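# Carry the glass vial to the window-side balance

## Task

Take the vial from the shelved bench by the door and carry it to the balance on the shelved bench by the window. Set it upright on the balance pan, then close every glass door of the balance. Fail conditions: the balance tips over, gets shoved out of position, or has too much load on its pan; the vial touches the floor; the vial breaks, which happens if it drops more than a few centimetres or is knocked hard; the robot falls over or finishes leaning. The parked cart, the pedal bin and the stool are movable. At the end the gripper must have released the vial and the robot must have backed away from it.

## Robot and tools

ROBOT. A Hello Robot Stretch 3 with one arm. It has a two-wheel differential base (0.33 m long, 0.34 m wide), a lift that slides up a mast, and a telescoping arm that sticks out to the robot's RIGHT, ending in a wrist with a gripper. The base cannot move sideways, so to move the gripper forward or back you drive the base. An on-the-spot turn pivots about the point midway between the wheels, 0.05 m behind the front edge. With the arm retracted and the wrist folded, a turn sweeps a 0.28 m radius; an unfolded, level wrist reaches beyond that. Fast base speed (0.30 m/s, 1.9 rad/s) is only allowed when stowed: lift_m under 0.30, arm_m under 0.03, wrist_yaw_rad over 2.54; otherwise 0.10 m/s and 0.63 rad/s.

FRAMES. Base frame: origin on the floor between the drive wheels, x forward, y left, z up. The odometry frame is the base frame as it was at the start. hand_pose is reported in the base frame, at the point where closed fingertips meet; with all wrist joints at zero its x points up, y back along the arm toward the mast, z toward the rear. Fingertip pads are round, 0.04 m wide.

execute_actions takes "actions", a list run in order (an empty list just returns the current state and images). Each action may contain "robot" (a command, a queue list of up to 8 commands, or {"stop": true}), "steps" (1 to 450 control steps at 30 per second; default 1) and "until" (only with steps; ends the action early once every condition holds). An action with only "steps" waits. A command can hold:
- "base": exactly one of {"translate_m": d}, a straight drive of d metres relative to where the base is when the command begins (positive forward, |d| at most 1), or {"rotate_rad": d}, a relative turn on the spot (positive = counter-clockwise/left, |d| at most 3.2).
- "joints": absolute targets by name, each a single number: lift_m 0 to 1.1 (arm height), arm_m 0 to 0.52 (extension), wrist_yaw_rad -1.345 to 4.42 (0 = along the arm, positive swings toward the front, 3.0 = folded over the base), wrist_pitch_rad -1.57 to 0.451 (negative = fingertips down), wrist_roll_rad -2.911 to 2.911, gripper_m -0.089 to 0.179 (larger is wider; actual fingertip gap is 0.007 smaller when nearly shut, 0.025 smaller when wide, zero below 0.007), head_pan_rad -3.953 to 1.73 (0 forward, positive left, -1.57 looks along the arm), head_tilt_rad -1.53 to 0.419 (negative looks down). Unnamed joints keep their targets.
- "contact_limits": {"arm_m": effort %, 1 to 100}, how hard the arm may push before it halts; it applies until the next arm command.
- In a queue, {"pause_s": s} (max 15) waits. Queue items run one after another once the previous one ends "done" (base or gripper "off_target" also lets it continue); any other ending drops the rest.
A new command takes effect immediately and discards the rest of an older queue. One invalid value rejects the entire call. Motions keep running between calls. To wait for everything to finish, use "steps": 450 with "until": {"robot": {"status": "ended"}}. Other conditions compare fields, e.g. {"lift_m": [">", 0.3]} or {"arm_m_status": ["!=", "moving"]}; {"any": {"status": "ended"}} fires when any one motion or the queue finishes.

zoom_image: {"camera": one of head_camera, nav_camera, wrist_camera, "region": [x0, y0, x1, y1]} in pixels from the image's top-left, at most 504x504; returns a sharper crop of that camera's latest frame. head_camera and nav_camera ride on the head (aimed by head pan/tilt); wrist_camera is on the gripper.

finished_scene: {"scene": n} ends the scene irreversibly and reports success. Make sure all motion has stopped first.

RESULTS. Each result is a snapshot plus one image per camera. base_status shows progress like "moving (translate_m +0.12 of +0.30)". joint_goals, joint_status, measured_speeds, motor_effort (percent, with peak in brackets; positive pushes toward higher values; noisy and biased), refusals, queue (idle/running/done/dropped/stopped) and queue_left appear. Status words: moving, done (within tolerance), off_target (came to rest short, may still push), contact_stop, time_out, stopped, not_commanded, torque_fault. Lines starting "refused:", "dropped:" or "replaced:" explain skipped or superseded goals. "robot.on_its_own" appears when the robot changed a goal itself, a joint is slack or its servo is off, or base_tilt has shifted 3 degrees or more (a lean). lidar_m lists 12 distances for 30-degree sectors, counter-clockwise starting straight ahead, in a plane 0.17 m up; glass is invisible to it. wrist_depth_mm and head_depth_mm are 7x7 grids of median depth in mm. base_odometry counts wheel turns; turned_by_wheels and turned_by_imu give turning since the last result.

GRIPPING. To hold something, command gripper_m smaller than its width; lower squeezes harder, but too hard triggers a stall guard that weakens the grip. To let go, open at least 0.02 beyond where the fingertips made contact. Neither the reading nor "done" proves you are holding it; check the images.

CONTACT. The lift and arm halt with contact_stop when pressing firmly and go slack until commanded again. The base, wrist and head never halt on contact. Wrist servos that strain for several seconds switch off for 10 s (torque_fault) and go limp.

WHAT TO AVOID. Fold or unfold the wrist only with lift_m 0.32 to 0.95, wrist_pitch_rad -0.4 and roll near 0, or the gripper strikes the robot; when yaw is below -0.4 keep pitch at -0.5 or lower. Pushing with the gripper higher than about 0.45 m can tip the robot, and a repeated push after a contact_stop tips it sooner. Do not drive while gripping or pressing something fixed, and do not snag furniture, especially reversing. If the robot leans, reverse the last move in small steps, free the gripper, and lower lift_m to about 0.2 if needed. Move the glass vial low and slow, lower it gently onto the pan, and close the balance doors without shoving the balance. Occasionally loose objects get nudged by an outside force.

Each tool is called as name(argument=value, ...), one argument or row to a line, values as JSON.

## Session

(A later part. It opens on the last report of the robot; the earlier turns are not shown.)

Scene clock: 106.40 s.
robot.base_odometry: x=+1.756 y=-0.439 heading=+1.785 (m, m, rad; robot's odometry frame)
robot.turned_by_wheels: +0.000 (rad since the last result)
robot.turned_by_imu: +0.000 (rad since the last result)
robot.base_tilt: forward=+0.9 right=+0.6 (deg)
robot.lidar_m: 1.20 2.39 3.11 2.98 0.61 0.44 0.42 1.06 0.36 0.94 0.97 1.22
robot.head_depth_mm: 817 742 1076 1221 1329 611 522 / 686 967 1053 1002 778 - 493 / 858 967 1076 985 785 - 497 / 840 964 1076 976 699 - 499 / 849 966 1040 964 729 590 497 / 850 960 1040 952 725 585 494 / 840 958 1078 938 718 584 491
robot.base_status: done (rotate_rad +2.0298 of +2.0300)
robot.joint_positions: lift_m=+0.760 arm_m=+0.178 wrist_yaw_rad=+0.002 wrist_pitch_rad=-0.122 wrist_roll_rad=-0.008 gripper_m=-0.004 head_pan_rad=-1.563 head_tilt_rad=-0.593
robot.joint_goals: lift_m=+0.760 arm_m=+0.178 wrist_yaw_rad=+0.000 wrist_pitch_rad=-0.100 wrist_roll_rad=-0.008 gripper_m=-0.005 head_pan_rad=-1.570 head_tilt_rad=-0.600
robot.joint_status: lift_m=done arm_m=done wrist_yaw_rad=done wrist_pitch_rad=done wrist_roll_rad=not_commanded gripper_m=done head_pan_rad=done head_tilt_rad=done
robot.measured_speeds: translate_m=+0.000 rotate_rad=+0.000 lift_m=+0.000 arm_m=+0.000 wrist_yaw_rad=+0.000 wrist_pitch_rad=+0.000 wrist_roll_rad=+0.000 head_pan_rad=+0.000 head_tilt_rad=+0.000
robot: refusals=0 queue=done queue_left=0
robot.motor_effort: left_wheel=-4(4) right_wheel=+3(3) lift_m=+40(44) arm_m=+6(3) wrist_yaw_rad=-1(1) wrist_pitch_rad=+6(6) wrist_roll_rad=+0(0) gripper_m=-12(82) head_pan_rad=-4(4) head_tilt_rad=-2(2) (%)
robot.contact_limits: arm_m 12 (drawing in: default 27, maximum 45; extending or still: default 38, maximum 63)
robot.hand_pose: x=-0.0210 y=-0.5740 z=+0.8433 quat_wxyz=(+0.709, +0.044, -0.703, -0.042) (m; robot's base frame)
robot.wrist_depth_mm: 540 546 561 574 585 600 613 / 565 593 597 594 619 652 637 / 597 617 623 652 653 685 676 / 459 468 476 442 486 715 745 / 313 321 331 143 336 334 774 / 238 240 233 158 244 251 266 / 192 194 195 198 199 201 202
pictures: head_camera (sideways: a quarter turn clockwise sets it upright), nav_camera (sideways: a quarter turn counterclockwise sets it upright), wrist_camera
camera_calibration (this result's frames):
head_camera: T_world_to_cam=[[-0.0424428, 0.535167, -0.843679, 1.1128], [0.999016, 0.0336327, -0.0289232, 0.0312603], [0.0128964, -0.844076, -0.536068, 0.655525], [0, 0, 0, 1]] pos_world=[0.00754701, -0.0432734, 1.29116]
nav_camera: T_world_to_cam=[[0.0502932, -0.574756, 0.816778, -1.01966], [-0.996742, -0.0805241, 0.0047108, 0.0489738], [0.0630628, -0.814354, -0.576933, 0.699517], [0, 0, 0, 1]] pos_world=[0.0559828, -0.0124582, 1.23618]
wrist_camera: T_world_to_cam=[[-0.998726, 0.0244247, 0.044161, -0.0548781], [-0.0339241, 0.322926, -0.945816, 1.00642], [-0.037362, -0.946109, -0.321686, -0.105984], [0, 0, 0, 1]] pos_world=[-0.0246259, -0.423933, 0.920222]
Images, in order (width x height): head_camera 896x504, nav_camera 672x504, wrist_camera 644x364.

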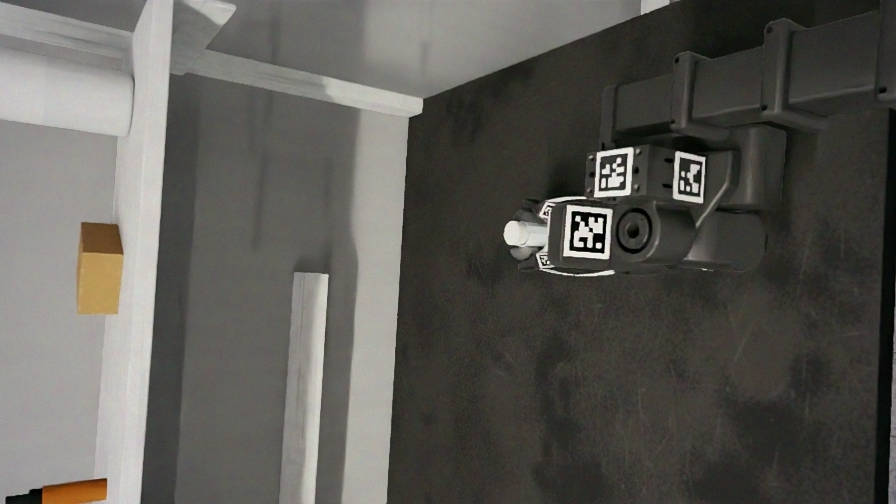

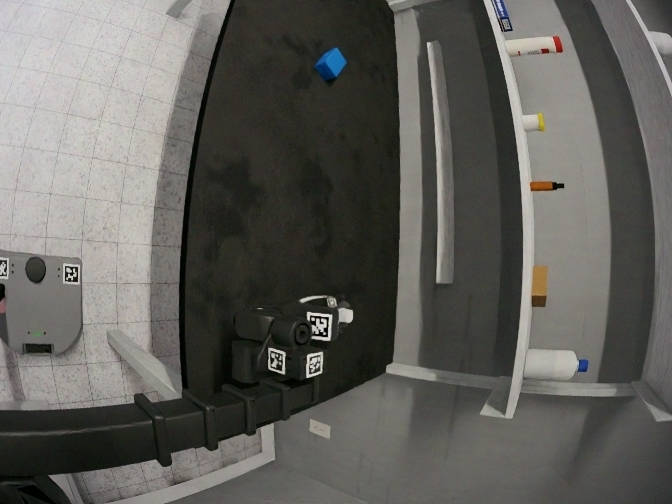

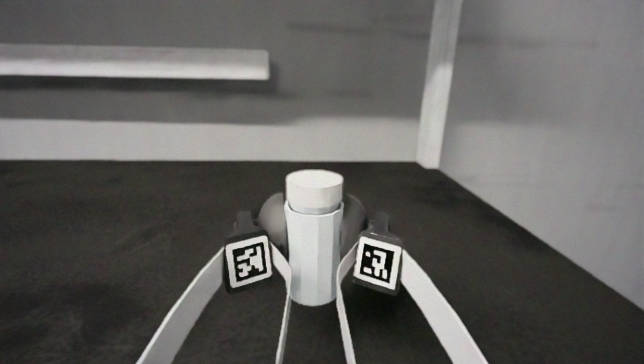

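execute_actions(
  actions=[
    {"robot": [{"base": {"rotate_rad": 1.645}, "joints": {"arm_m": 0.0, "lift_m": 0.95, "head_pan_rad": -0.2, "head_tilt_rad": -0.35}}, {"base": {"translate_m": 1.0}}, {"base": {"translate_m": 1.0}}], "steps": 450, "until": {"robot": {"status": "ended"}}},
    {"steps": 450, "until": {"robot": {"status": "ended"}}},
  ],
)

Scene clock: 156.23 s.
robot.base_odometry: x=-0.161 y=-1.007 heading=-2.853 (m, m, rad; robot's odometry frame)
robot.turned_by_wheels: +1.645 (rad since the last result)
robot.turned_by_imu: +1.653 (rad since the last result)
robot.base_tilt: forward=+0.9 right=+0.6 (deg)
robot.lidar_m: 1.69 1.29 0.97 0.62 0.43 0.50 1.56 2.62 2.44 2.34 1.51 1.07
robot.head_depth_mm: 1518 1587 1666 1054 2004 1846 1460 / 1492 1568 1640 1215 1917 1647 1352 / 1460 1561 1671 1764 1909 1809 1423 / 1440 1536 1646 1764 1915 1791 1419 / 1418 1516 1616 1730 1894 1766 1400 / 1390 1483 1600 1693 1843 1754 1400 / 1383 1471 1560 1674 1810 1741 1389
robot.base_status: done (translate_m +1.0000 of +1.0000)
robot.joint_positions: lift_m=+0.950 arm_m=+0.000 wrist_yaw_rad=+0.001 wrist_pitch_rad=-0.122 wrist_roll_rad=-0.008 gripper_m=-0.004 head_pan_rad=-0.207 head_tilt_rad=-0.359
robot.joint_goals: lift_m=+0.950 arm_m=+0.000 wrist_yaw_rad=+0.000 wrist_pitch_rad=-0.100 wrist_roll_rad=-0.008 gripper_m=-0.005 head_pan_rad=-0.200 head_tilt_rad=-0.350
robot.joint_status: lift_m=done arm_m=done wrist_yaw_rad=done wrist_pitch_rad=done wrist_roll_rad=not_commanded gripper_m=done head_pan_rad=done head_tilt_rad=done
robot.measured_speeds: translate_m=+0.000 rotate_rad=+0.000 lift_m=+0.000 arm_m=+0.000 wrist_yaw_rad=+0.000 wrist_pitch_rad=+0.000 wrist_roll_rad=+0.000 head_pan_rad=+0.000 head_tilt_rad=+0.000
robot: refusals=0 queue=done queue_left=0
robot.motor_effort: left_wheel=-4(9) right_wheel=+3(6) lift_m=+40(43) arm_m=-5(5) wrist_yaw_rad=-1(1) wrist_pitch_rad=+6(6) wrist_roll_rad=+0(0) gripper_m=-12(12) head_pan_rad=+3(48) head_tilt_rad=+3(17) (%)
robot.hand_pose: x=-0.0211 y=-0.3968 z=+1.0333 quat_wxyz=(+0.709, +0.044, -0.703, -0.043) (m; robot's base frame)
robot.wrist_depth_mm: - - - - - - - / - - - - - - - / - - - - - - - / - - - - - - - / - - - 142 - - - / - - - 159 - - - / - - - - - - -
pictures: head_camera (sideways: a quarter turn clockwise sets it upright), nav_camera (sideways: a quarter turn counterclockwise sets it upright), wrist_camera
camera_calibration (this result's frames):
head_camera: T_world_to_cam=[[-0.32621, 0.0294263, -0.944839, 1.24651], [0.187387, 0.981693, -0.0341222, 0.0429894], [0.926538, -0.188182, -0.325753, 0.376276], [0, 0, 0, 1]] pos_world=[0.049933, -0.00807414, 1.30179]
nav_camera: T_world_to_cam=[[0.371609, -0.0312568, 0.927863, -1.16651], [-0.136846, -0.99036, 0.0214447, 0.0219388], [0.918248, -0.134944, -0.372304, 0.428041], [0, 0, 0, 1]] pos_world=[0.0434387, 0.0430273, 1.24125]
wrist_camera: T_world_to_cam=[[-0.99871, 0.0250452, 0.0441603, -0.067505], [-0.0337227, 0.322947, -0.945816, 1.12892], [-0.0379496, -0.946086, -0.321686, 0.122765], [0, 0, 0, 1]] pos_world=[-0.024689, -0.246744, 1.11022]
Images, in order (width x height): head_camera 896x504, nav_camera 672x504, wrist_camera 644x364.

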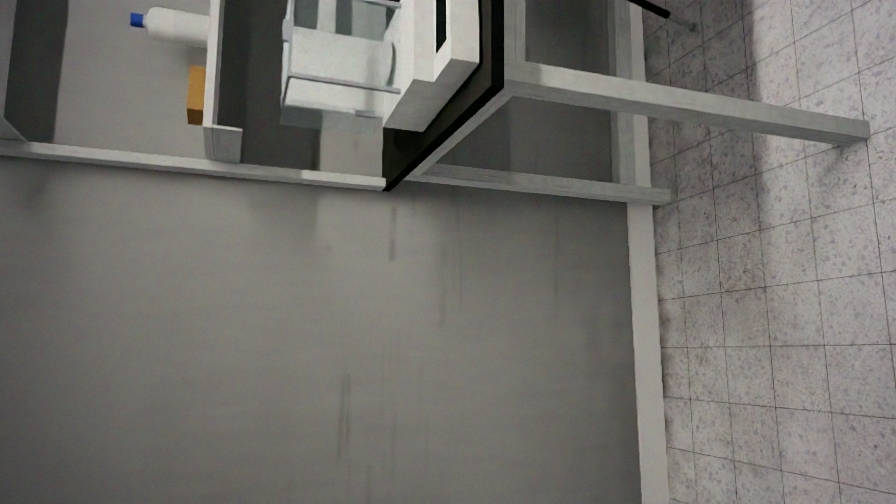

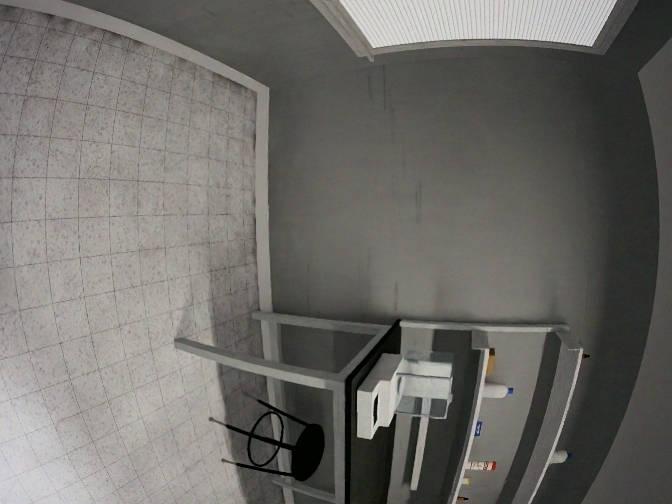

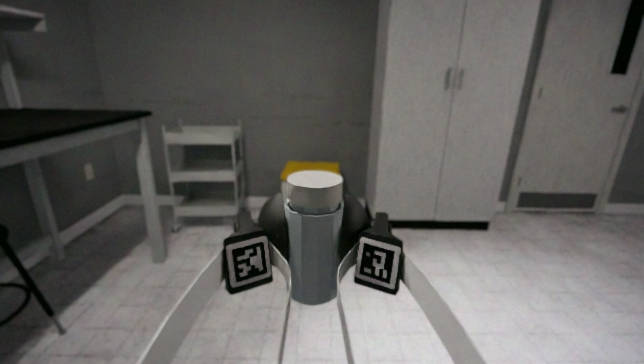

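zoom_image(
  camera="head_camera",
  region=[260, 0, 520, 200],
)

zoom_image(
  camera="nav_camera",
  region=[330, 320, 490, 460],
)

Region (260, 0, 520, 200) of head_camera's 896x504 image, scaled by 1.938, with more detail than that image has; it fills the top 388 rows of this view, and the rest is white.

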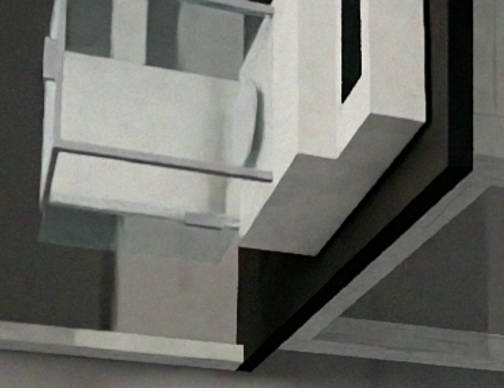

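Region (330, 320, 490, 460) of nav_camera's 672x504 image, scaled by 3.150, with more detail than that image has; it fills the top 441 rows of this view, and the rest is white.

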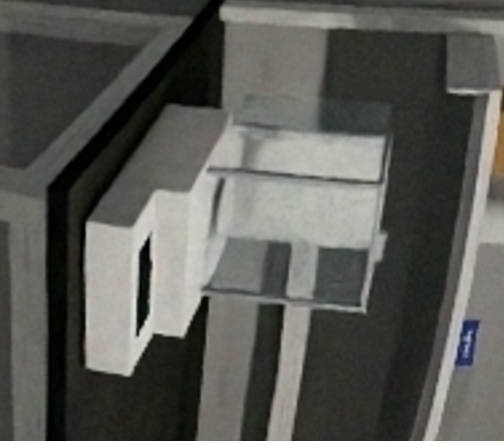

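execute_actions(
  actions=[
    {"robot": [{"base": {"translate_m": 1.0}, "joints": {"lift_m": 0.985, "head_pan_rad": -1.57, "head_tilt_rad": -0.45}}, {"base": {"translate_m": 0.25}}], "steps": 450, "until": {"robot": {"status": "ended"}}},
    {"steps": 200, "until": {"robot": {"status": "ended"}}},
  ],
)

Scene clock: 188.57 s.
robot.base_odometry: x=-1.360 y=-1.363 heading=-2.853 (m, m, rad; robot's odometry frame)
robot.turned_by_wheels: +0.000 (rad since the last result)
robot.turned_by_imu: +0.000 (rad since the last result)
robot.base_tilt: forward=+1.0 right=+0.5 (deg)
robot.lidar_m: 0.45 0.47 0.67 0.89 0.94 1.33 1.46 3.31 0.58 1.08 0.62 0.46
robot.head_depth_mm: 2389 2540 2745 980 581 - - / 2393 2573 1434 672 586 - - / 2420 2607 1578 671 - - - / 2399 2603 1536 821 - - - / 1064 1961 1654 913 635 1530 1316 / 442 1413 1370 902 642 1513 1301 / 441 1027 1064 884 646 1265 1193
robot.base_status: done (translate_m +0.2500 of +0.2500)
robot.joint_positions: lift_m=+0.985 arm_m=+0.000 wrist_yaw_rad=+0.001 wrist_pitch_rad=-0.122 wrist_roll_rad=-0.008 gripper_m=-0.004 head_pan_rad=-1.563 head_tilt_rad=-0.444
robot.joint_goals: lift_m=+0.985 arm_m=+0.000 wrist_yaw_rad=+0.000 wrist_pitch_rad=-0.100 wrist_roll_rad=-0.008 gripper_m=-0.005 head_pan_rad=-1.570 head_tilt_rad=-0.450
robot.joint_status: lift_m=done arm_m=done wrist_yaw_rad=done wrist_pitch_rad=done wrist_roll_rad=not_commanded gripper_m=done head_pan_rad=done head_tilt_rad=done
robot.measured_speeds: translate_m=+0.000 rotate_rad=+0.000 lift_m=+0.000 arm_m=+0.000 wrist_yaw_rad=+0.000 wrist_pitch_rad=+0.000 wrist_roll_rad=+0.000 head_pan_rad=+0.000 head_tilt_rad=+0.000
robot: refusals=0 queue=done queue_left=0
robot.motor_effort: left_wheel=-4(6) right_wheel=+3(7) lift_m=+40(42) arm_m=-5(5) wrist_yaw_rad=-1(0) wrist_pitch_rad=+6(6) wrist_roll_rad=+0(0) gripper_m=-13(13) head_pan_rad=-5(43) head_tilt_rad=-1(9) (%)
robot.hand_pose: x=-0.0211 y=-0.3968 z=+1.0683 quat_wxyz=(+0.709, +0.044, -0.703, -0.043) (m; robot's base frame)
robot.wrist_depth_mm: 528 773 - - - - - / 522 720 - - - - - / 538 778 - - - - - / 539 673 681 374 419 - - / 451 468 487 143 329 339 - / 347 356 341 158 347 349 - / 376 365 367 365 361 319 -
pictures: head_camera (sideways: a quarter turn clockwise sets it upright), nav_camera (sideways: a quarter turn counterclockwise sets it upright), wrist_camera
camera_calibration (this result's frames):
head_camera: T_world_to_cam=[[-0.041486, 0.404377, -0.913651, 1.20406], [0.999047, 0.0292282, -0.0324273, 0.0358279], [0.0135916, -0.914125, -0.405204, 0.485241], [0, 0, 0, 1]] pos_world=[0.00756275, -0.0443705, 1.29788]
nav_camera: T_world_to_cam=[[0.0493711, -0.447509, 0.892915, -1.11894], [-0.99674, -0.0791865, 0.0154252, 0.0350228], [0.063804, -0.890766, -0.44996, 0.534307], [0, 0, 0, 1]] pos_world=[0.0560611, -0.0220209, 1.239]
wrist_camera: T_world_to_cam=[[-0.99871, 0.0250451, 0.0441604, -0.0690509], [-0.0337228, 0.322947, -0.945816, 1.16202], [-0.0379495, -0.946086, -0.321686, 0.134025], [0, 0, 0, 1]] pos_world=[-0.0246889, -0.246743, 1.14522]
Images, in order (width x height): head_camera 896x504, nav_camera 672x504, wrist_camera 644x364.

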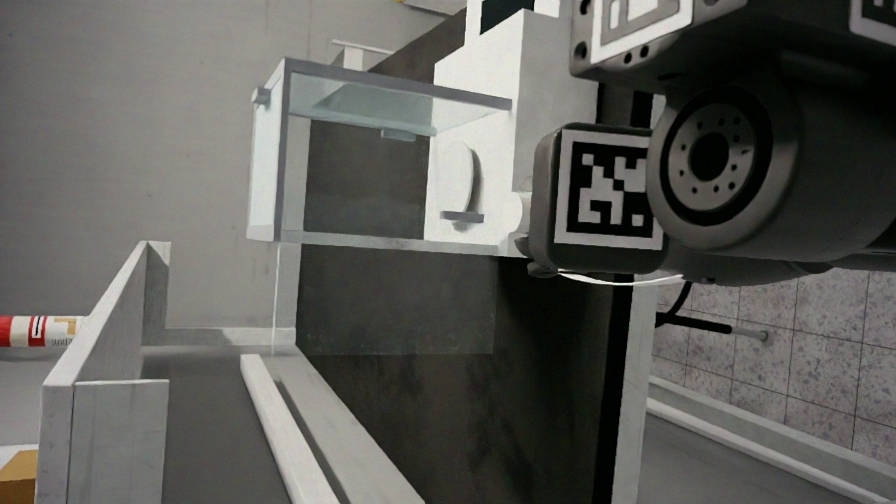

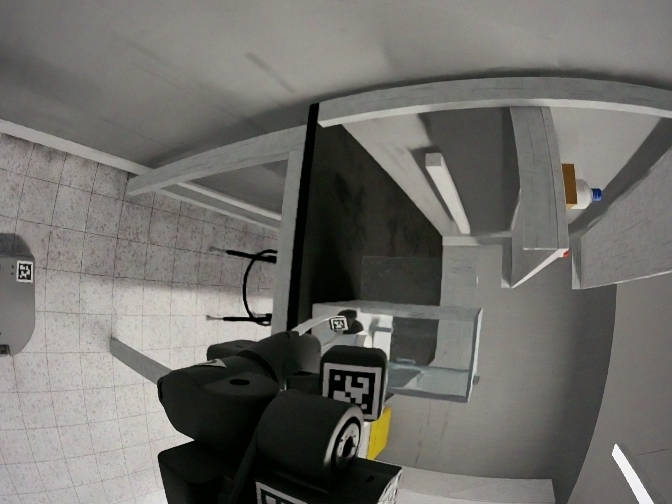

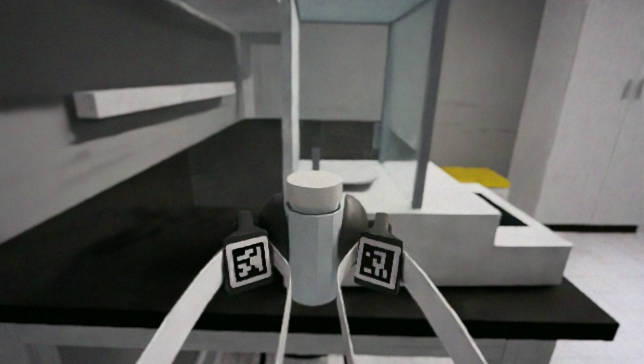

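execute_actions(
  actions=[
    {"robot": [{"base": {"translate_m": -0.046}, "joints": {"arm_m": 0.13}, "contact_limits": {"arm_m": 12}}], "steps": 300, "until": {"robot": {"status": "ended"}}},
  ],
)

Scene clock: 217.20 s.
robot.base_odometry: x=-1.316 y=-1.349 heading=-2.853 (m, m, rad; robot's odometry frame)
robot.turned_by_wheels: +0.000 (rad since the last result)
robot.turned_by_imu: +0.000 (rad since the last result)
robot.base_tilt: forward=+1.2 right=+0.6 (deg)
robot.lidar_m: 0.49 0.52 0.74 0.89 0.94 1.33 1.42 3.30 0.57 1.07 0.67 0.51
robot.head_depth_mm: 2356 2537 2742 2900 - 657 1261 / 2384 2565 2389 - - 1555 1247 / 2419 2591 1564 1098 - 1556 1341 / 2396 2558 1537 710 588 1558 1333 / 2382 2405 1487 859 630 1523 1318 / 1032 1608 1465 900 637 1519 1303 / 444 1135 1174 886 645 1334 1250
robot.base_status: done (translate_m -0.0460 of -0.0460)
robot.joint_positions: lift_m=+0.985 arm_m=+0.130 wrist_yaw_rad=+0.001 wrist_pitch_rad=-0.122 wrist_roll_rad=-0.008 gripper_m=-0.004 head_pan_rad=-1.563 head_tilt_rad=-0.444
robot.joint_goals: lift_m=+0.985 arm_m=+0.130 wrist_yaw_rad=+0.000 wrist_pitch_rad=-0.100 wrist_roll_rad=-0.008 gripper_m=-0.005 head_pan_rad=-1.570 head_tilt_rad=-0.450
robot.joint_status: lift_m=done arm_m=done wrist_yaw_rad=done wrist_pitch_rad=done wrist_roll_rad=not_commanded gripper_m=done head_pan_rad=done head_tilt_rad=done
robot.measured_speeds: translate_m=+0.000 rotate_rad=+0.000 lift_m=+0.000 arm_m=+0.000 wrist_yaw_rad=+0.000 wrist_pitch_rad=+0.000 wrist_roll_rad=+0.000 head_pan_rad=+0.000 head_tilt_rad=+0.000
robot: refusals=0 queue=done queue_left=0
robot.motor_effort: left_wheel=-4(8) right_wheel=+3(4) lift_m=+40(40) arm_m=+6(9) wrist_yaw_rad=-1(1) wrist_pitch_rad=+6(6) wrist_roll_rad=+0(0) gripper_m=-12(12) head_pan_rad=-4(4) head_tilt_rad=-1(3) (%)
robot.contact_limits: arm_m 12 (drawing in: default 27, maximum 45; extending or still: default 38, maximum 63)
robot.hand_pose: x=-0.0212 y=-0.5260 z=+1.0683 quat_wxyz=(+0.709, +0.044, -0.703, -0.043) (m; robot's base frame)
robot.wrist_depth_mm: 564 787 236 - - - - / 564 766 239 - - - - / 559 845 240 - - - - / 568 689 243 368 666 - - / 449 467 227 143 266 369 - / 347 354 198 158 208 213 - / 281 283 207 208 213 216 224
pictures: head_camera (sideways: a quarter turn clockwise sets it upright), nav_camera (sideways: a quarter turn counterclockwise sets it upright), wrist_camera
camera_calibration (this result's frames):
head_camera: T_world_to_cam=[[-0.0414058, 0.404434, -0.91363, 1.20403], [0.999052, 0.029031, -0.0324261, 0.0358264], [0.0134093, -0.914107, -0.405252, 0.485305], [0, 0, 0, 1]] pos_world=[0.00755391, -0.0443706, 1.29787]
nav_camera: T_world_to_cam=[[0.0492823, -0.447566, 0.892892, -1.11891], [-0.996756, -0.0789888, 0.0154215, 0.0350278], [0.0636263, -0.890755, -0.450007, 0.53437], [0, 0, 0, 1]] pos_world=[0.0560567, -0.0220275, 1.239]
wrist_camera: T_world_to_cam=[[-0.998709, 0.0251202, 0.0441603, -0.0657946], [-0.0336985, 0.322949, -0.945816, 1.20374], [-0.0380207, -0.946083, -0.321686, 0.0118024], [0, 0, 0, 1]] pos_world=[-0.0246966, -0.37593, 1.14522]
Images, in order (width x height): head_camera 896x504, nav_camera 672x504, wrist_camera 644x364.

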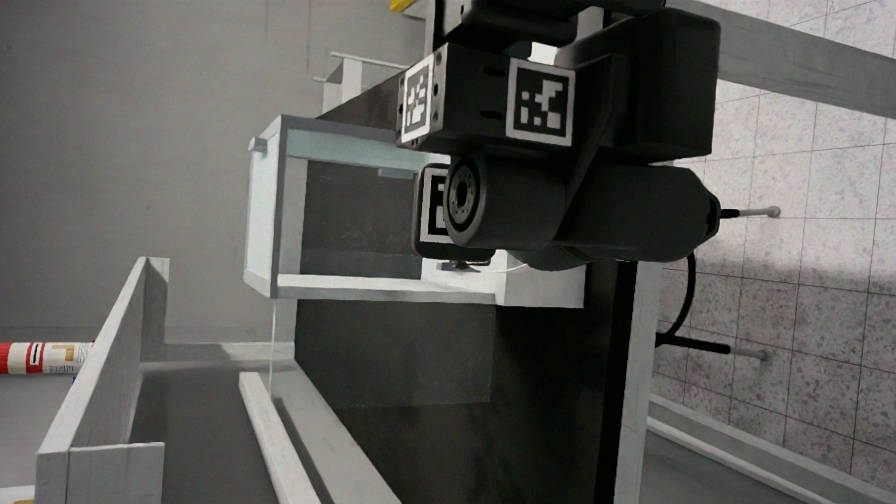

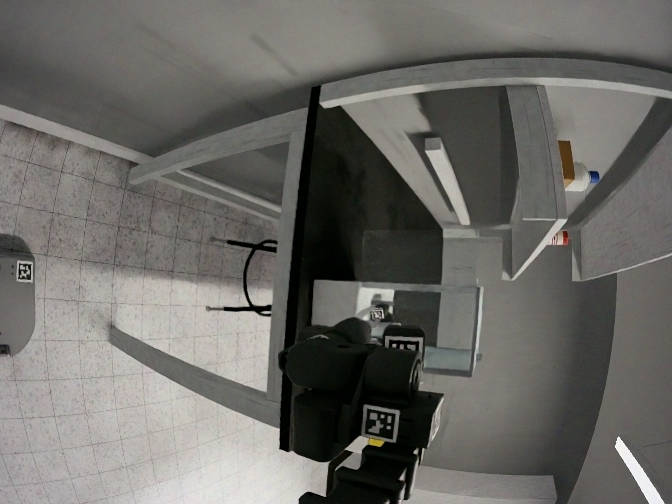

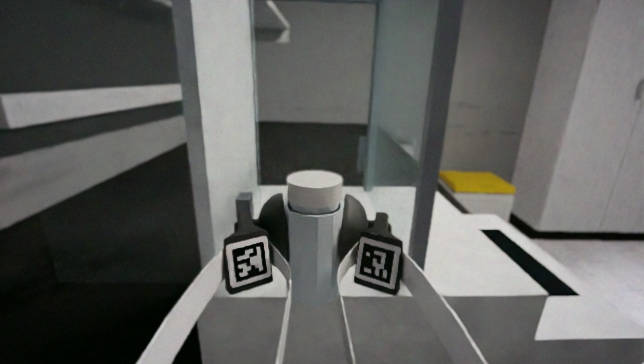

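execute_actions(
  actions=[
    {"robot": [{"base": {"translate_m": -0.012}, "joints": {"lift_m": 0.997}}, {"joints": {"arm_m": 0.20}, "contact_limits": {"arm_m": 12}}], "steps": 300, "until": {"robot": {"status": "ended"}}},
  ],
)

Scene clock: 235.43 s.
robot.base_odometry: x=-1.304 y=-1.346 heading=-2.853 (m, m, rad; robot's odometry frame)
robot.turned_by_wheels: +0.000 (rad since the last result)
robot.turned_by_imu: +0.000 (rad since the last result)
robot.base_tilt: forward=+1.0 right=+0.5 (deg)
robot.lidar_m: 0.51 0.53 0.75 0.90 0.94 1.33 1.41 3.32 0.56 1.07 0.68 0.52
robot.head_depth_mm: 2372 2553 2735 - 603 640 1293 / 2373 2536 2702 - 599 1505 759 / 2393 2578 1564 - 592 1547 1334 / 2416 2607 1733 655 589 1530 1323 / 2345 2470 1337 809 605 1526 1318 / 1057 1634 1504 904 636 1531 1315 / 476 1219 1187 888 642 1353 1230
robot.base_status: done (translate_m -0.0120 of -0.0120)
robot.joint_positions: lift_m=+0.997 arm_m=+0.200 wrist_yaw_rad=+0.001 wrist_pitch_rad=-0.122 wrist_roll_rad=-0.008 gripper_m=-0.004 head_pan_rad=-1.563 head_tilt_rad=-0.444
robot.joint_goals: lift_m=+0.997 arm_m=+0.200 wrist_yaw_rad=+0.000 wrist_pitch_rad=-0.100 wrist_roll_rad=-0.008 gripper_m=-0.005 head_pan_rad=-1.570 head_tilt_rad=-0.450
robot.joint_status: lift_m=done arm_m=done wrist_yaw_rad=done wrist_pitch_rad=done wrist_roll_rad=not_commanded gripper_m=done head_pan_rad=done head_tilt_rad=done
robot.measured_speeds: translate_m=+0.000 rotate_rad=+0.000 lift_m=+0.000 arm_m=+0.000 wrist_yaw_rad=+0.000 wrist_pitch_rad=+0.000 wrist_roll_rad=+0.000 head_pan_rad=+0.000 head_tilt_rad=+0.000
robot: refusals=0 queue=done queue_left=0
robot.motor_effort: left_wheel=-3(8) right_wheel=+3(5) lift_m=+40(42) arm_m=+6(5) wrist_yaw_rad=-1(0) wrist_pitch_rad=+7(6) wrist_roll_rad=+0(0) gripper_m=-12(11) head_pan_rad=-4(4) head_tilt_rad=-1(2) (%)
robot.contact_limits: arm_m 12 (drawing in: default 27, maximum 45; extending or still: default 38, maximum 63)
robot.hand_pose: x=-0.0212 y=-0.5960 z=+1.0803 quat_wxyz=(+0.709, +0.044, -0.703, -0.043) (m; robot's base frame)
robot.wrist_depth_mm: 518 131 935 - - - - / 539 131 - - - - - / 526 132 - - - - - / 573 133 286 310 765 - - / 478 144 217 142 302 - - / 369 145 203 158 208 256 - / 295 158 180 183 178 184 235
pictures: head_camera (sideways: a quarter turn clockwise sets it upright), nav_camera (sideways: a quarter turn counterclockwise sets it upright), wrist_camera
camera_calibration (this result's frames):
head_camera: T_world_to_cam=[[-0.0414045, 0.404435, -0.913629, 1.20403], [0.999053, 0.0290277, -0.0324261, 0.0358263], [0.0134063, -0.914106, -0.405254, 0.485308], [0, 0, 0, 1]] pos_world=[0.00755377, -0.0443706, 1.29787]
nav_camera: T_world_to_cam=[[0.0492808, -0.447568, 0.892891, -1.11891], [-0.996756, -0.0789855, 0.0154213, 0.035028], [0.0636233, -0.890755, -0.450009, 0.534372], [0, 0, 0, 1]] pos_world=[0.0560566, -0.0220276, 1.239]
wrist_camera: T_world_to_cam=[[-0.998709, 0.0251206, 0.0441603, -0.0645663], [-0.0336983, 0.322949, -0.945816, 1.2377], [-0.038021, -0.946083, -0.321686, -0.0505583], [0, 0, 0, 1]] pos_world=[-0.0246966, -0.445926, 1.15723]
Images, in order (width x height): head_camera 896x504, nav_camera 672x504, wrist_camera 644x364.

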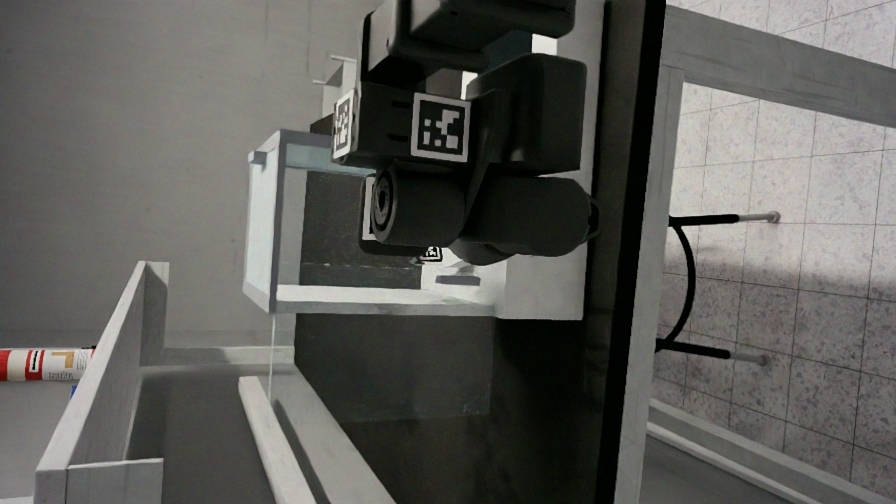

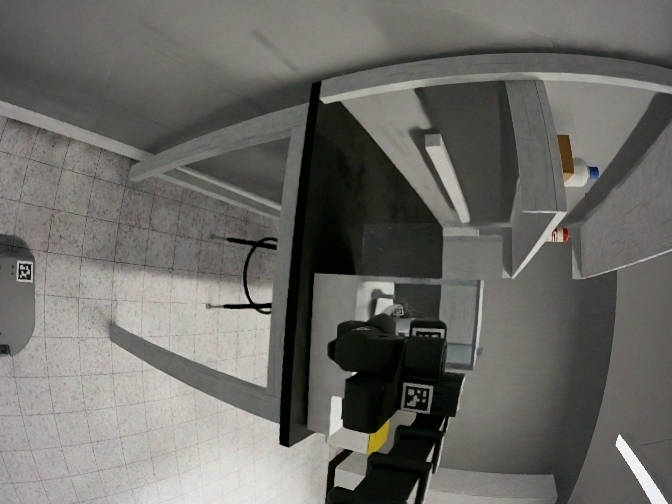

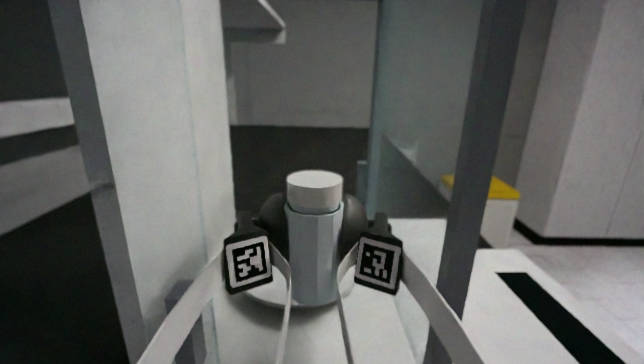

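execute_actions(
  actions=[
    {"robot": [{"joints": {"arm_m": 0.245}, "contact_limits": {"arm_m": 12}}], "steps": 300, "until": {"robot": {"status": "ended"}}},
  ],
)

Scene clock: 239.30 s.
robot.base_odometry: x=-1.304 y=-1.346 heading=-2.853 (m, m, rad; robot's odometry frame)
robot.turned_by_wheels: +0.000 (rad since the last result)
robot.turned_by_imu: +0.000 (rad since the last result)
robot.base_tilt: forward=+1.2 right=+0.5 (deg)
robot.lidar_m: 0.51 0.53 0.75 0.90 0.94 1.33 1.41 3.30 0.56 1.07 0.68 0.52
robot.head_depth_mm: 2356 2548 2740 - 597 637 1287 / 2400 2544 2706 - 591 1506 760 / 2409 2617 1750 - 593 1539 1330 / 2395 2578 1919 658 592 1530 1321 / 2346 2463 1335 806 605 1526 1317 / 1058 1649 1516 901 636 1538 1315 / 478 1219 1196 885 643 1348 1233
robot.base_status: done (translate_m -0.0120 of -0.0120)
robot.joint_positions: lift_m=+0.997 arm_m=+0.245 wrist_yaw_rad=+0.001 wrist_pitch_rad=-0.122 wrist_roll_rad=-0.008 gripper_m=-0.004 head_pan_rad=-1.563 head_tilt_rad=-0.444
robot.joint_goals: lift_m=+0.997 arm_m=+0.245 wrist_yaw_rad=+0.000 wrist_pitch_rad=-0.100 wrist_roll_rad=-0.008 gripper_m=-0.005 head_pan_rad=-1.570 head_tilt_rad=-0.450
robot.joint_status: lift_m=done arm_m=done wrist_yaw_rad=done wrist_pitch_rad=done wrist_roll_rad=not_commanded gripper_m=done head_pan_rad=done head_tilt_rad=done
robot.measured_speeds: translate_m=+0.000 rotate_rad=+0.000 lift_m=+0.000 arm_m=+0.000 wrist_yaw_rad=+0.000 wrist_pitch_rad=+0.000 wrist_roll_rad=+0.000 head_pan_rad=+0.000 head_tilt_rad=+0.000
robot: refusals=0 queue=done queue_left=0
robot.motor_effort: left_wheel=-4(3) right_wheel=+3(3) lift_m=+40(40) arm_m=+6(6) wrist_yaw_rad=-1(1) wrist_pitch_rad=+6(6) wrist_roll_rad=+0(0) gripper_m=-12(12) head_pan_rad=-5(4) head_tilt_rad=-1(2) (%)
robot.contact_limits: arm_m 12 (drawing in: default 27, maximum 45; extending or still: default 38, maximum 63)
robot.hand_pose: x=-0.0212 y=-0.6410 z=+1.0803 quat_wxyz=(+0.709, +0.044, -0.703, -0.043) (m; robot's base frame)
robot.wrist_depth_mm: 97 130 - - - - 61 / 97 131 - - - - 61 / 98 131 - - - - 64 / 98 131 612 676 750 - 67 / 98 132 214 143 516 - 72 / 98 132 192 159 223 218 - / 98 123 169 170 183 89 230
pictures: head_camera (sideways: a quarter turn clockwise sets it upright), nav_camera (sideways: a quarter turn counterclockwise sets it upright), wrist_camera
camera_calibration (this result's frames):
head_camera: T_world_to_cam=[[-0.0414044, 0.404436, -0.913629, 1.20403], [0.999053, 0.0290275, -0.0324261, 0.0358263], [0.013406, -0.914106, -0.405254, 0.485308], [0, 0, 0, 1]] pos_world=[0.00755376, -0.0443706, 1.29787]
nav_camera: T_world_to_cam=[[0.0492807, -0.447569, 0.892891, -1.11891], [-0.996756, -0.0789853, 0.0154213, 0.035028], [0.0636231, -0.890755, -0.450009, 0.534372], [0, 0, 0, 1]] pos_world=[0.0560566, -0.0220276, 1.239]
wrist_camera: T_world_to_cam=[[-0.998709, 0.0251202, 0.0441604, -0.0634361], [-0.0336986, 0.32295, -0.945816, 1.25224], [-0.0380206, -0.946083, -0.321686, -0.0931351], [0, 0, 0, 1]] pos_world=[-0.0246966, -0.49093, 1.15723]
Images, in order (width x height): head_camera 896x504, nav_camera 672x504, wrist_camera 644x364.

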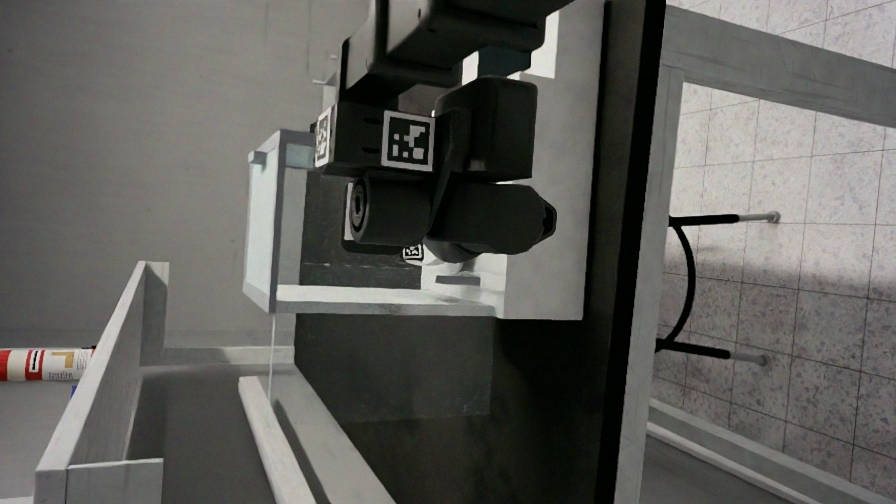

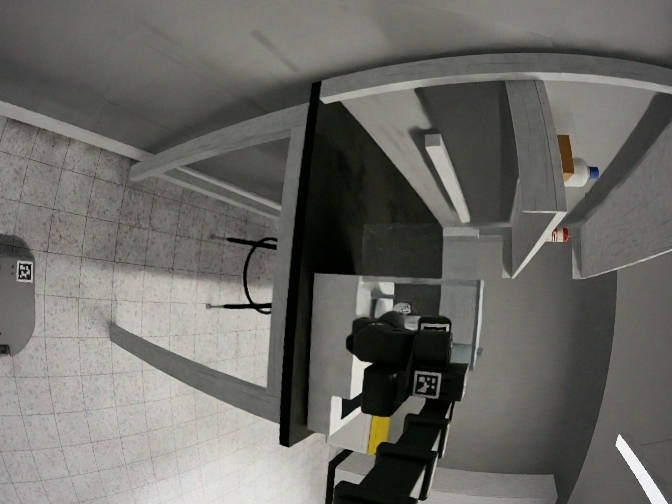

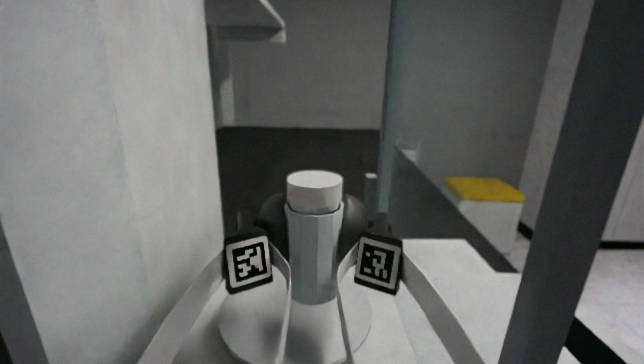

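execute_actions(
  actions=[
    {"robot": [{"joints": {"lift_m": 0.975}}], "steps": 200, "until": {"robot": {"status": "ended"}}},
    {"steps": 10},
  ],
)

Scene clock: 244.97 s.
robot.base_odometry: x=-1.304 y=-1.346 heading=-2.853 (m, m, rad; robot's odometry frame)
robot.turned_by_wheels: +0.000 (rad since the last result)
robot.turned_by_imu: +0.000 (rad since the last result)
robot.base_tilt: forward=+1.0 right=+0.5 (deg)
robot.lidar_m: 0.51 0.53 0.75 0.90 0.94 1.33 1.40 3.31 0.56 1.08 0.68 0.52
robot.head_depth_mm: 2371 2548 2764 - 605 637 1285 / 2367 2552 2699 - 598 1502 759 / 2402 2590 1575 - 595 1548 1329 / 2439 2603 1738 655 588 1539 1325 / 2352 2440 1337 808 606 1519 1319 / 1053 1640 1509 901 637 1546 1308 / 477 1212 1188 887 645 1353 1237
robot.base_status: done (translate_m -0.0120 of -0.0120)
robot.joint_positions: lift_m=+0.975 arm_m=+0.245 wrist_yaw_rad=+0.001 wrist_pitch_rad=-0.122 wrist_roll_rad=-0.008 gripper_m=-0.004 head_pan_rad=-1.563 head_tilt_rad=-0.444
robot.joint_goals: lift_m=+0.975 arm_m=+0.245 wrist_yaw_rad=+0.000 wrist_pitch_rad=-0.100 wrist_roll_rad=-0.008 gripper_m=-0.005 head_pan_rad=-1.570 head_tilt_rad=-0.450
robot.joint_status: lift_m=done arm_m=done wrist_yaw_rad=done wrist_pitch_rad=done wrist_roll_rad=not_commanded gripper_m=done head_pan_rad=done head_tilt_rad=done
robot.measured_speeds: translate_m=+0.000 rotate_rad=+0.000 lift_m=+0.000 arm_m=+0.000 wrist_yaw_rad=+0.000 wrist_pitch_rad=+0.000 wrist_roll_rad=+0.000 head_pan_rad=+0.000 head_tilt_rad=+0.000
robot: refusals=0 queue=done queue_left=0
robot.motor_effort: left_wheel=-3(3) right_wheel=+3(3) lift_m=+23(39) arm_m=+6(6) wrist_yaw_rad=-1(2) wrist_pitch_rad=+6(6) wrist_roll_rad=+0(0) gripper_m=-13(12) head_pan_rad=-4(4) head_tilt_rad=-3(2) (%)
robot.contact_limits: arm_m 12 (drawing in: default 27, maximum 45; extending or still: default 38, maximum 63)
robot.hand_pose: x=-0.0212 y=-0.6410 z=+1.0590 quat_wxyz=(+0.709, +0.044, -0.703, -0.043) (m; robot's base frame)
robot.wrist_depth_mm: 96 131 - - - - 61 / 97 131 - - - - 61 / 97 131 - - - - 64 / 98 132 562 626 634 - 67 / 98 132 215 143 260 305 72 / 98 132 162 154 191 187 248 / - 82 148 148 156 89 189
pictures: head_camera (sideways: a quarter turn clockwise sets it upright), nav_camera (sideways: a quarter turn counterclockwise sets it upright), wrist_camera
camera_calibration (this result's frames):
head_camera: T_world_to_cam=[[-0.0414043, 0.404436, -0.913629, 1.20403], [0.999053, 0.0290273, -0.0324261, 0.0358263], [0.0134059, -0.914106, -0.405254, 0.485308], [0, 0, 0, 1]] pos_world=[0.00755375, -0.0443706, 1.29787]
nav_camera: T_world_to_cam=[[0.0492807, -0.447568, 0.892891, -1.11891], [-0.996757, -0.0789852, 0.0154213, 0.035028], [0.063623, -0.890755, -0.450009, 0.534372], [0, 0, 0, 1]] pos_world=[0.0560566, -0.0220276, 1.239]
wrist_camera: T_world_to_cam=[[-0.998709, 0.0251205, 0.0441606, -0.0624921], [-0.0336987, 0.32295, -0.945816, 1.23202], [-0.0380211, -0.946083, -0.321686, -0.100013], [0, 0, 0, 1]] pos_world=[-0.0246966, -0.49093, 1.13585]
Images, in order (width x height): head_camera 896x504, nav_camera 672x504, wrist_camera 644x364.

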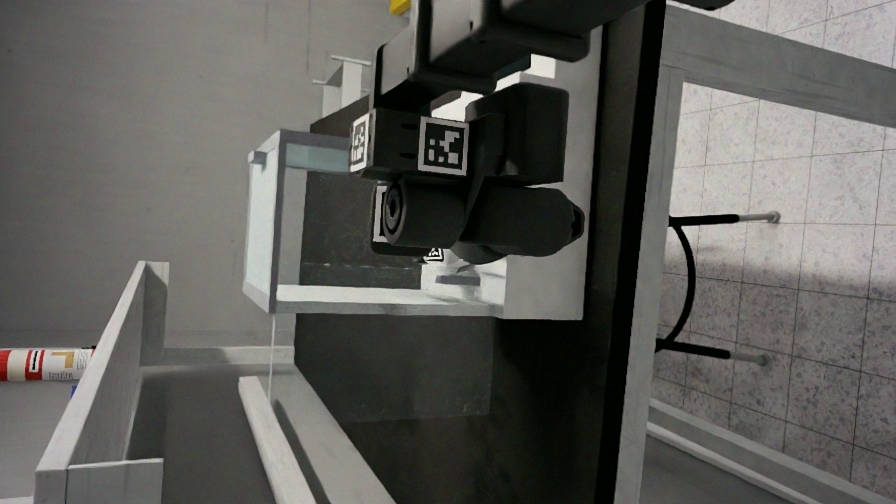

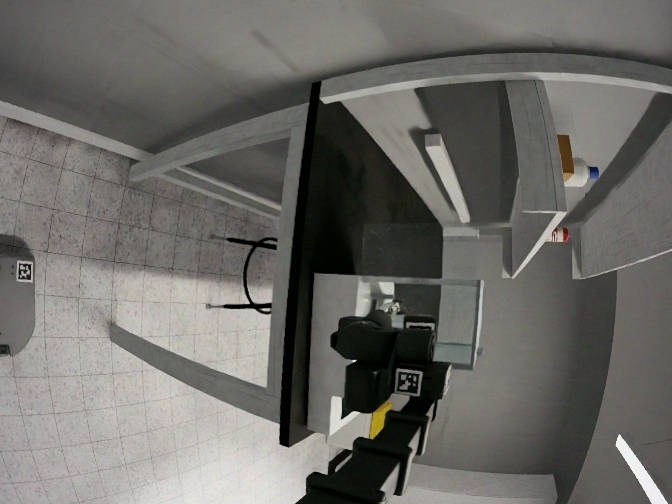

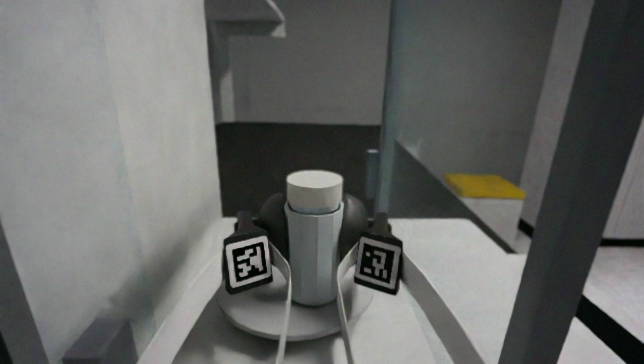

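execute_actions(
  actions=[
    {"robot": [{"joints": {"lift_m": 0.972}}, {"joints": {"gripper_m": 0.058}}, {"pause_s": 0.5}], "steps": 200, "until": {"robot": {"status": "ended"}}},
  ],
)

Scene clock: 249.93 s.
robot.base_odometry: x=-1.304 y=-1.346 heading=-2.853 (m, m, rad; robot's odometry frame)
robot.turned_by_wheels: +0.000 (rad since the last result)
robot.turned_by_imu: +0.000 (rad since the last result)
robot.base_tilt: forward=+1.2 right=+0.5 (deg)
robot.lidar_m: 0.51 0.53 0.75 0.90 0.94 1.33 1.40 3.32 0.56 1.07 0.68 0.52
robot.head_depth_mm: 2387 2541 2753 - 600 636 1296 / 2379 2569 2685 - 598 1506 762 / 2378 2580 1560 - 595 1551 1334 / 2426 2590 1717 658 587 1532 1329 / 2366 2438 1330 806 606 1527 1319 / 1056 1655 1505 897 638 1541 1311 / 476 1210 1195 885 643 1356 1240
robot.base_status: done (translate_m -0.0120 of -0.0120)
robot.joint_positions: lift_m=+0.972 arm_m=+0.245 wrist_yaw_rad=+0.000 wrist_pitch_rad=-0.118 wrist_roll_rad=-0.008 gripper_m=+0.058 head_pan_rad=-1.563 head_tilt_rad=-0.444
robot.joint_goals: lift_m=+0.972 arm_m=+0.245 wrist_yaw_rad=+0.000 wrist_pitch_rad=-0.100 wrist_roll_rad=-0.008 gripper_m=+0.058 head_pan_rad=-1.570 head_tilt_rad=-0.450
robot.joint_status: lift_m=done arm_m=done wrist_yaw_rad=done wrist_pitch_rad=done wrist_roll_rad=not_commanded gripper_m=done head_pan_rad=done head_tilt_rad=done
robot.measured_speeds: translate_m=+0.000 rotate_rad=+0.000 lift_m=+0.000 arm_m=+0.000 wrist_yaw_rad=+0.000 wrist_pitch_rad=+0.000 wrist_roll_rad=+0.000 head_pan_rad=+0.000 head_tilt_rad=+0.000
robot: refusals=0 queue=done queue_left=0
robot.motor_effort: left_wheel=-4(4) right_wheel=+3(4) lift_m=+23(24) arm_m=+6(6) wrist_yaw_rad=+1(1) wrist_pitch_rad=+5(6) wrist_roll_rad=+0(0) gripper_m=+0(81) head_pan_rad=-4(3) head_tilt_rad=-2(1) (%)
robot.contact_limits: arm_m 12 (drawing in: default 27, maximum 45; extending or still: default 38, maximum 63)
robot.hand_pose: x=-0.0215 y=-0.6412 z=+1.0569 quat_wxyz=(+0.709, +0.042, -0.703, -0.042) (m; robot's base frame)
robot.wrist_depth_mm: 98 131 - - - - 61 / 98 131 - - - - 61 / 98 133 - - - - 64 / 98 133 606 602 629 - 68 / 98 133 211 150 277 276 72 / 99 124 167 153 182 183 255 / - 123 145 146 153 83 155
pictures: head_camera (sideways: a quarter turn clockwise sets it upright), nav_camera (sideways: a quarter turn counterclockwise sets it upright), wrist_camera
camera_calibration (this result's frames):
head_camera: T_world_to_cam=[[-0.0414043, 0.404436, -0.913629, 1.20403], [0.999053, 0.0290272, -0.0324261, 0.0358263], [0.0134058, -0.914106, -0.405254, 0.485308], [0, 0, 0, 1]] pos_world=[0.00755374, -0.0443706, 1.29787]
nav_camera: T_world_to_cam=[[0.0492806, -0.447569, 0.892891, -1.11891], [-0.996757, -0.078985, 0.0154213, 0.035028], [0.0636229, -0.890755, -0.450009, 0.534372], [0, 0, 0, 1]] pos_world=[0.0560566, -0.0220276, 1.239]
wrist_camera: T_world_to_cam=[[-0.998677, 0.0264936, 0.0440684, -0.0617228], [-0.0333055, 0.319661, -0.946946, 1.22919], [-0.039175, -0.947162, -0.318356, -0.105116], [0, 0, 0, 1]] pos_world=[-0.0248202, -0.490851, 1.13323]
Images, in order (width x height): head_camera 896x504, nav_camera 672x504, wrist_camera 644x364.

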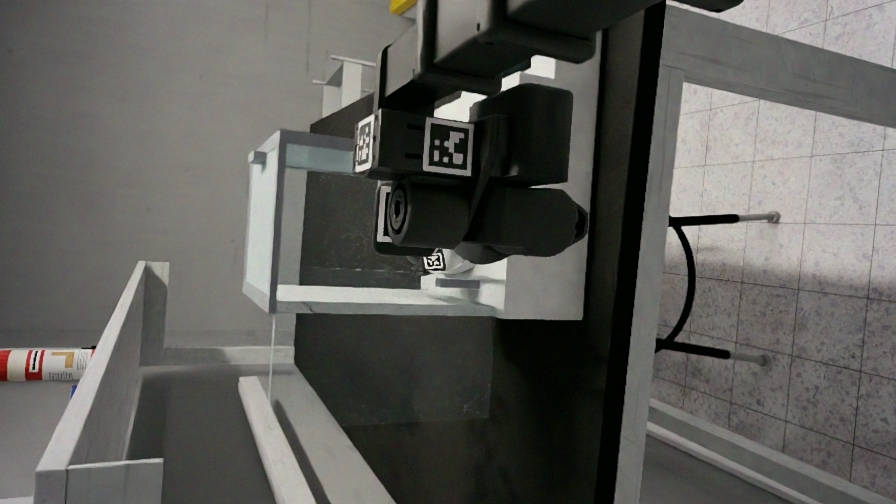

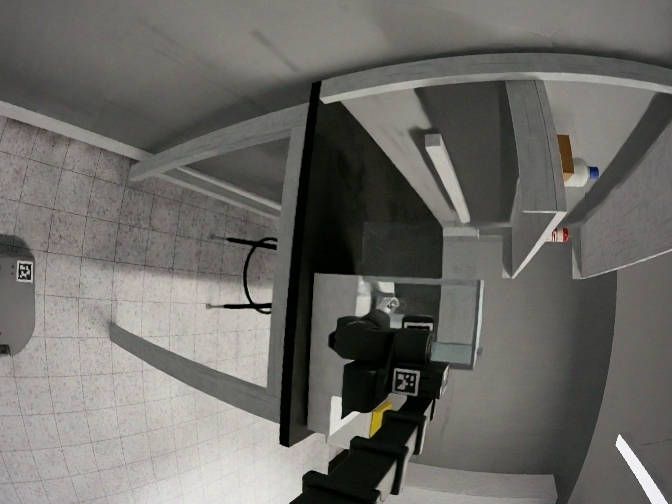

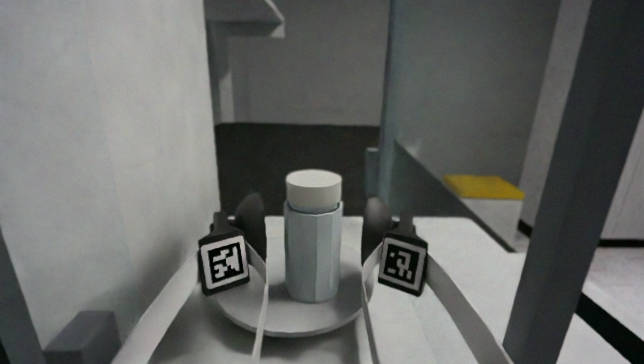

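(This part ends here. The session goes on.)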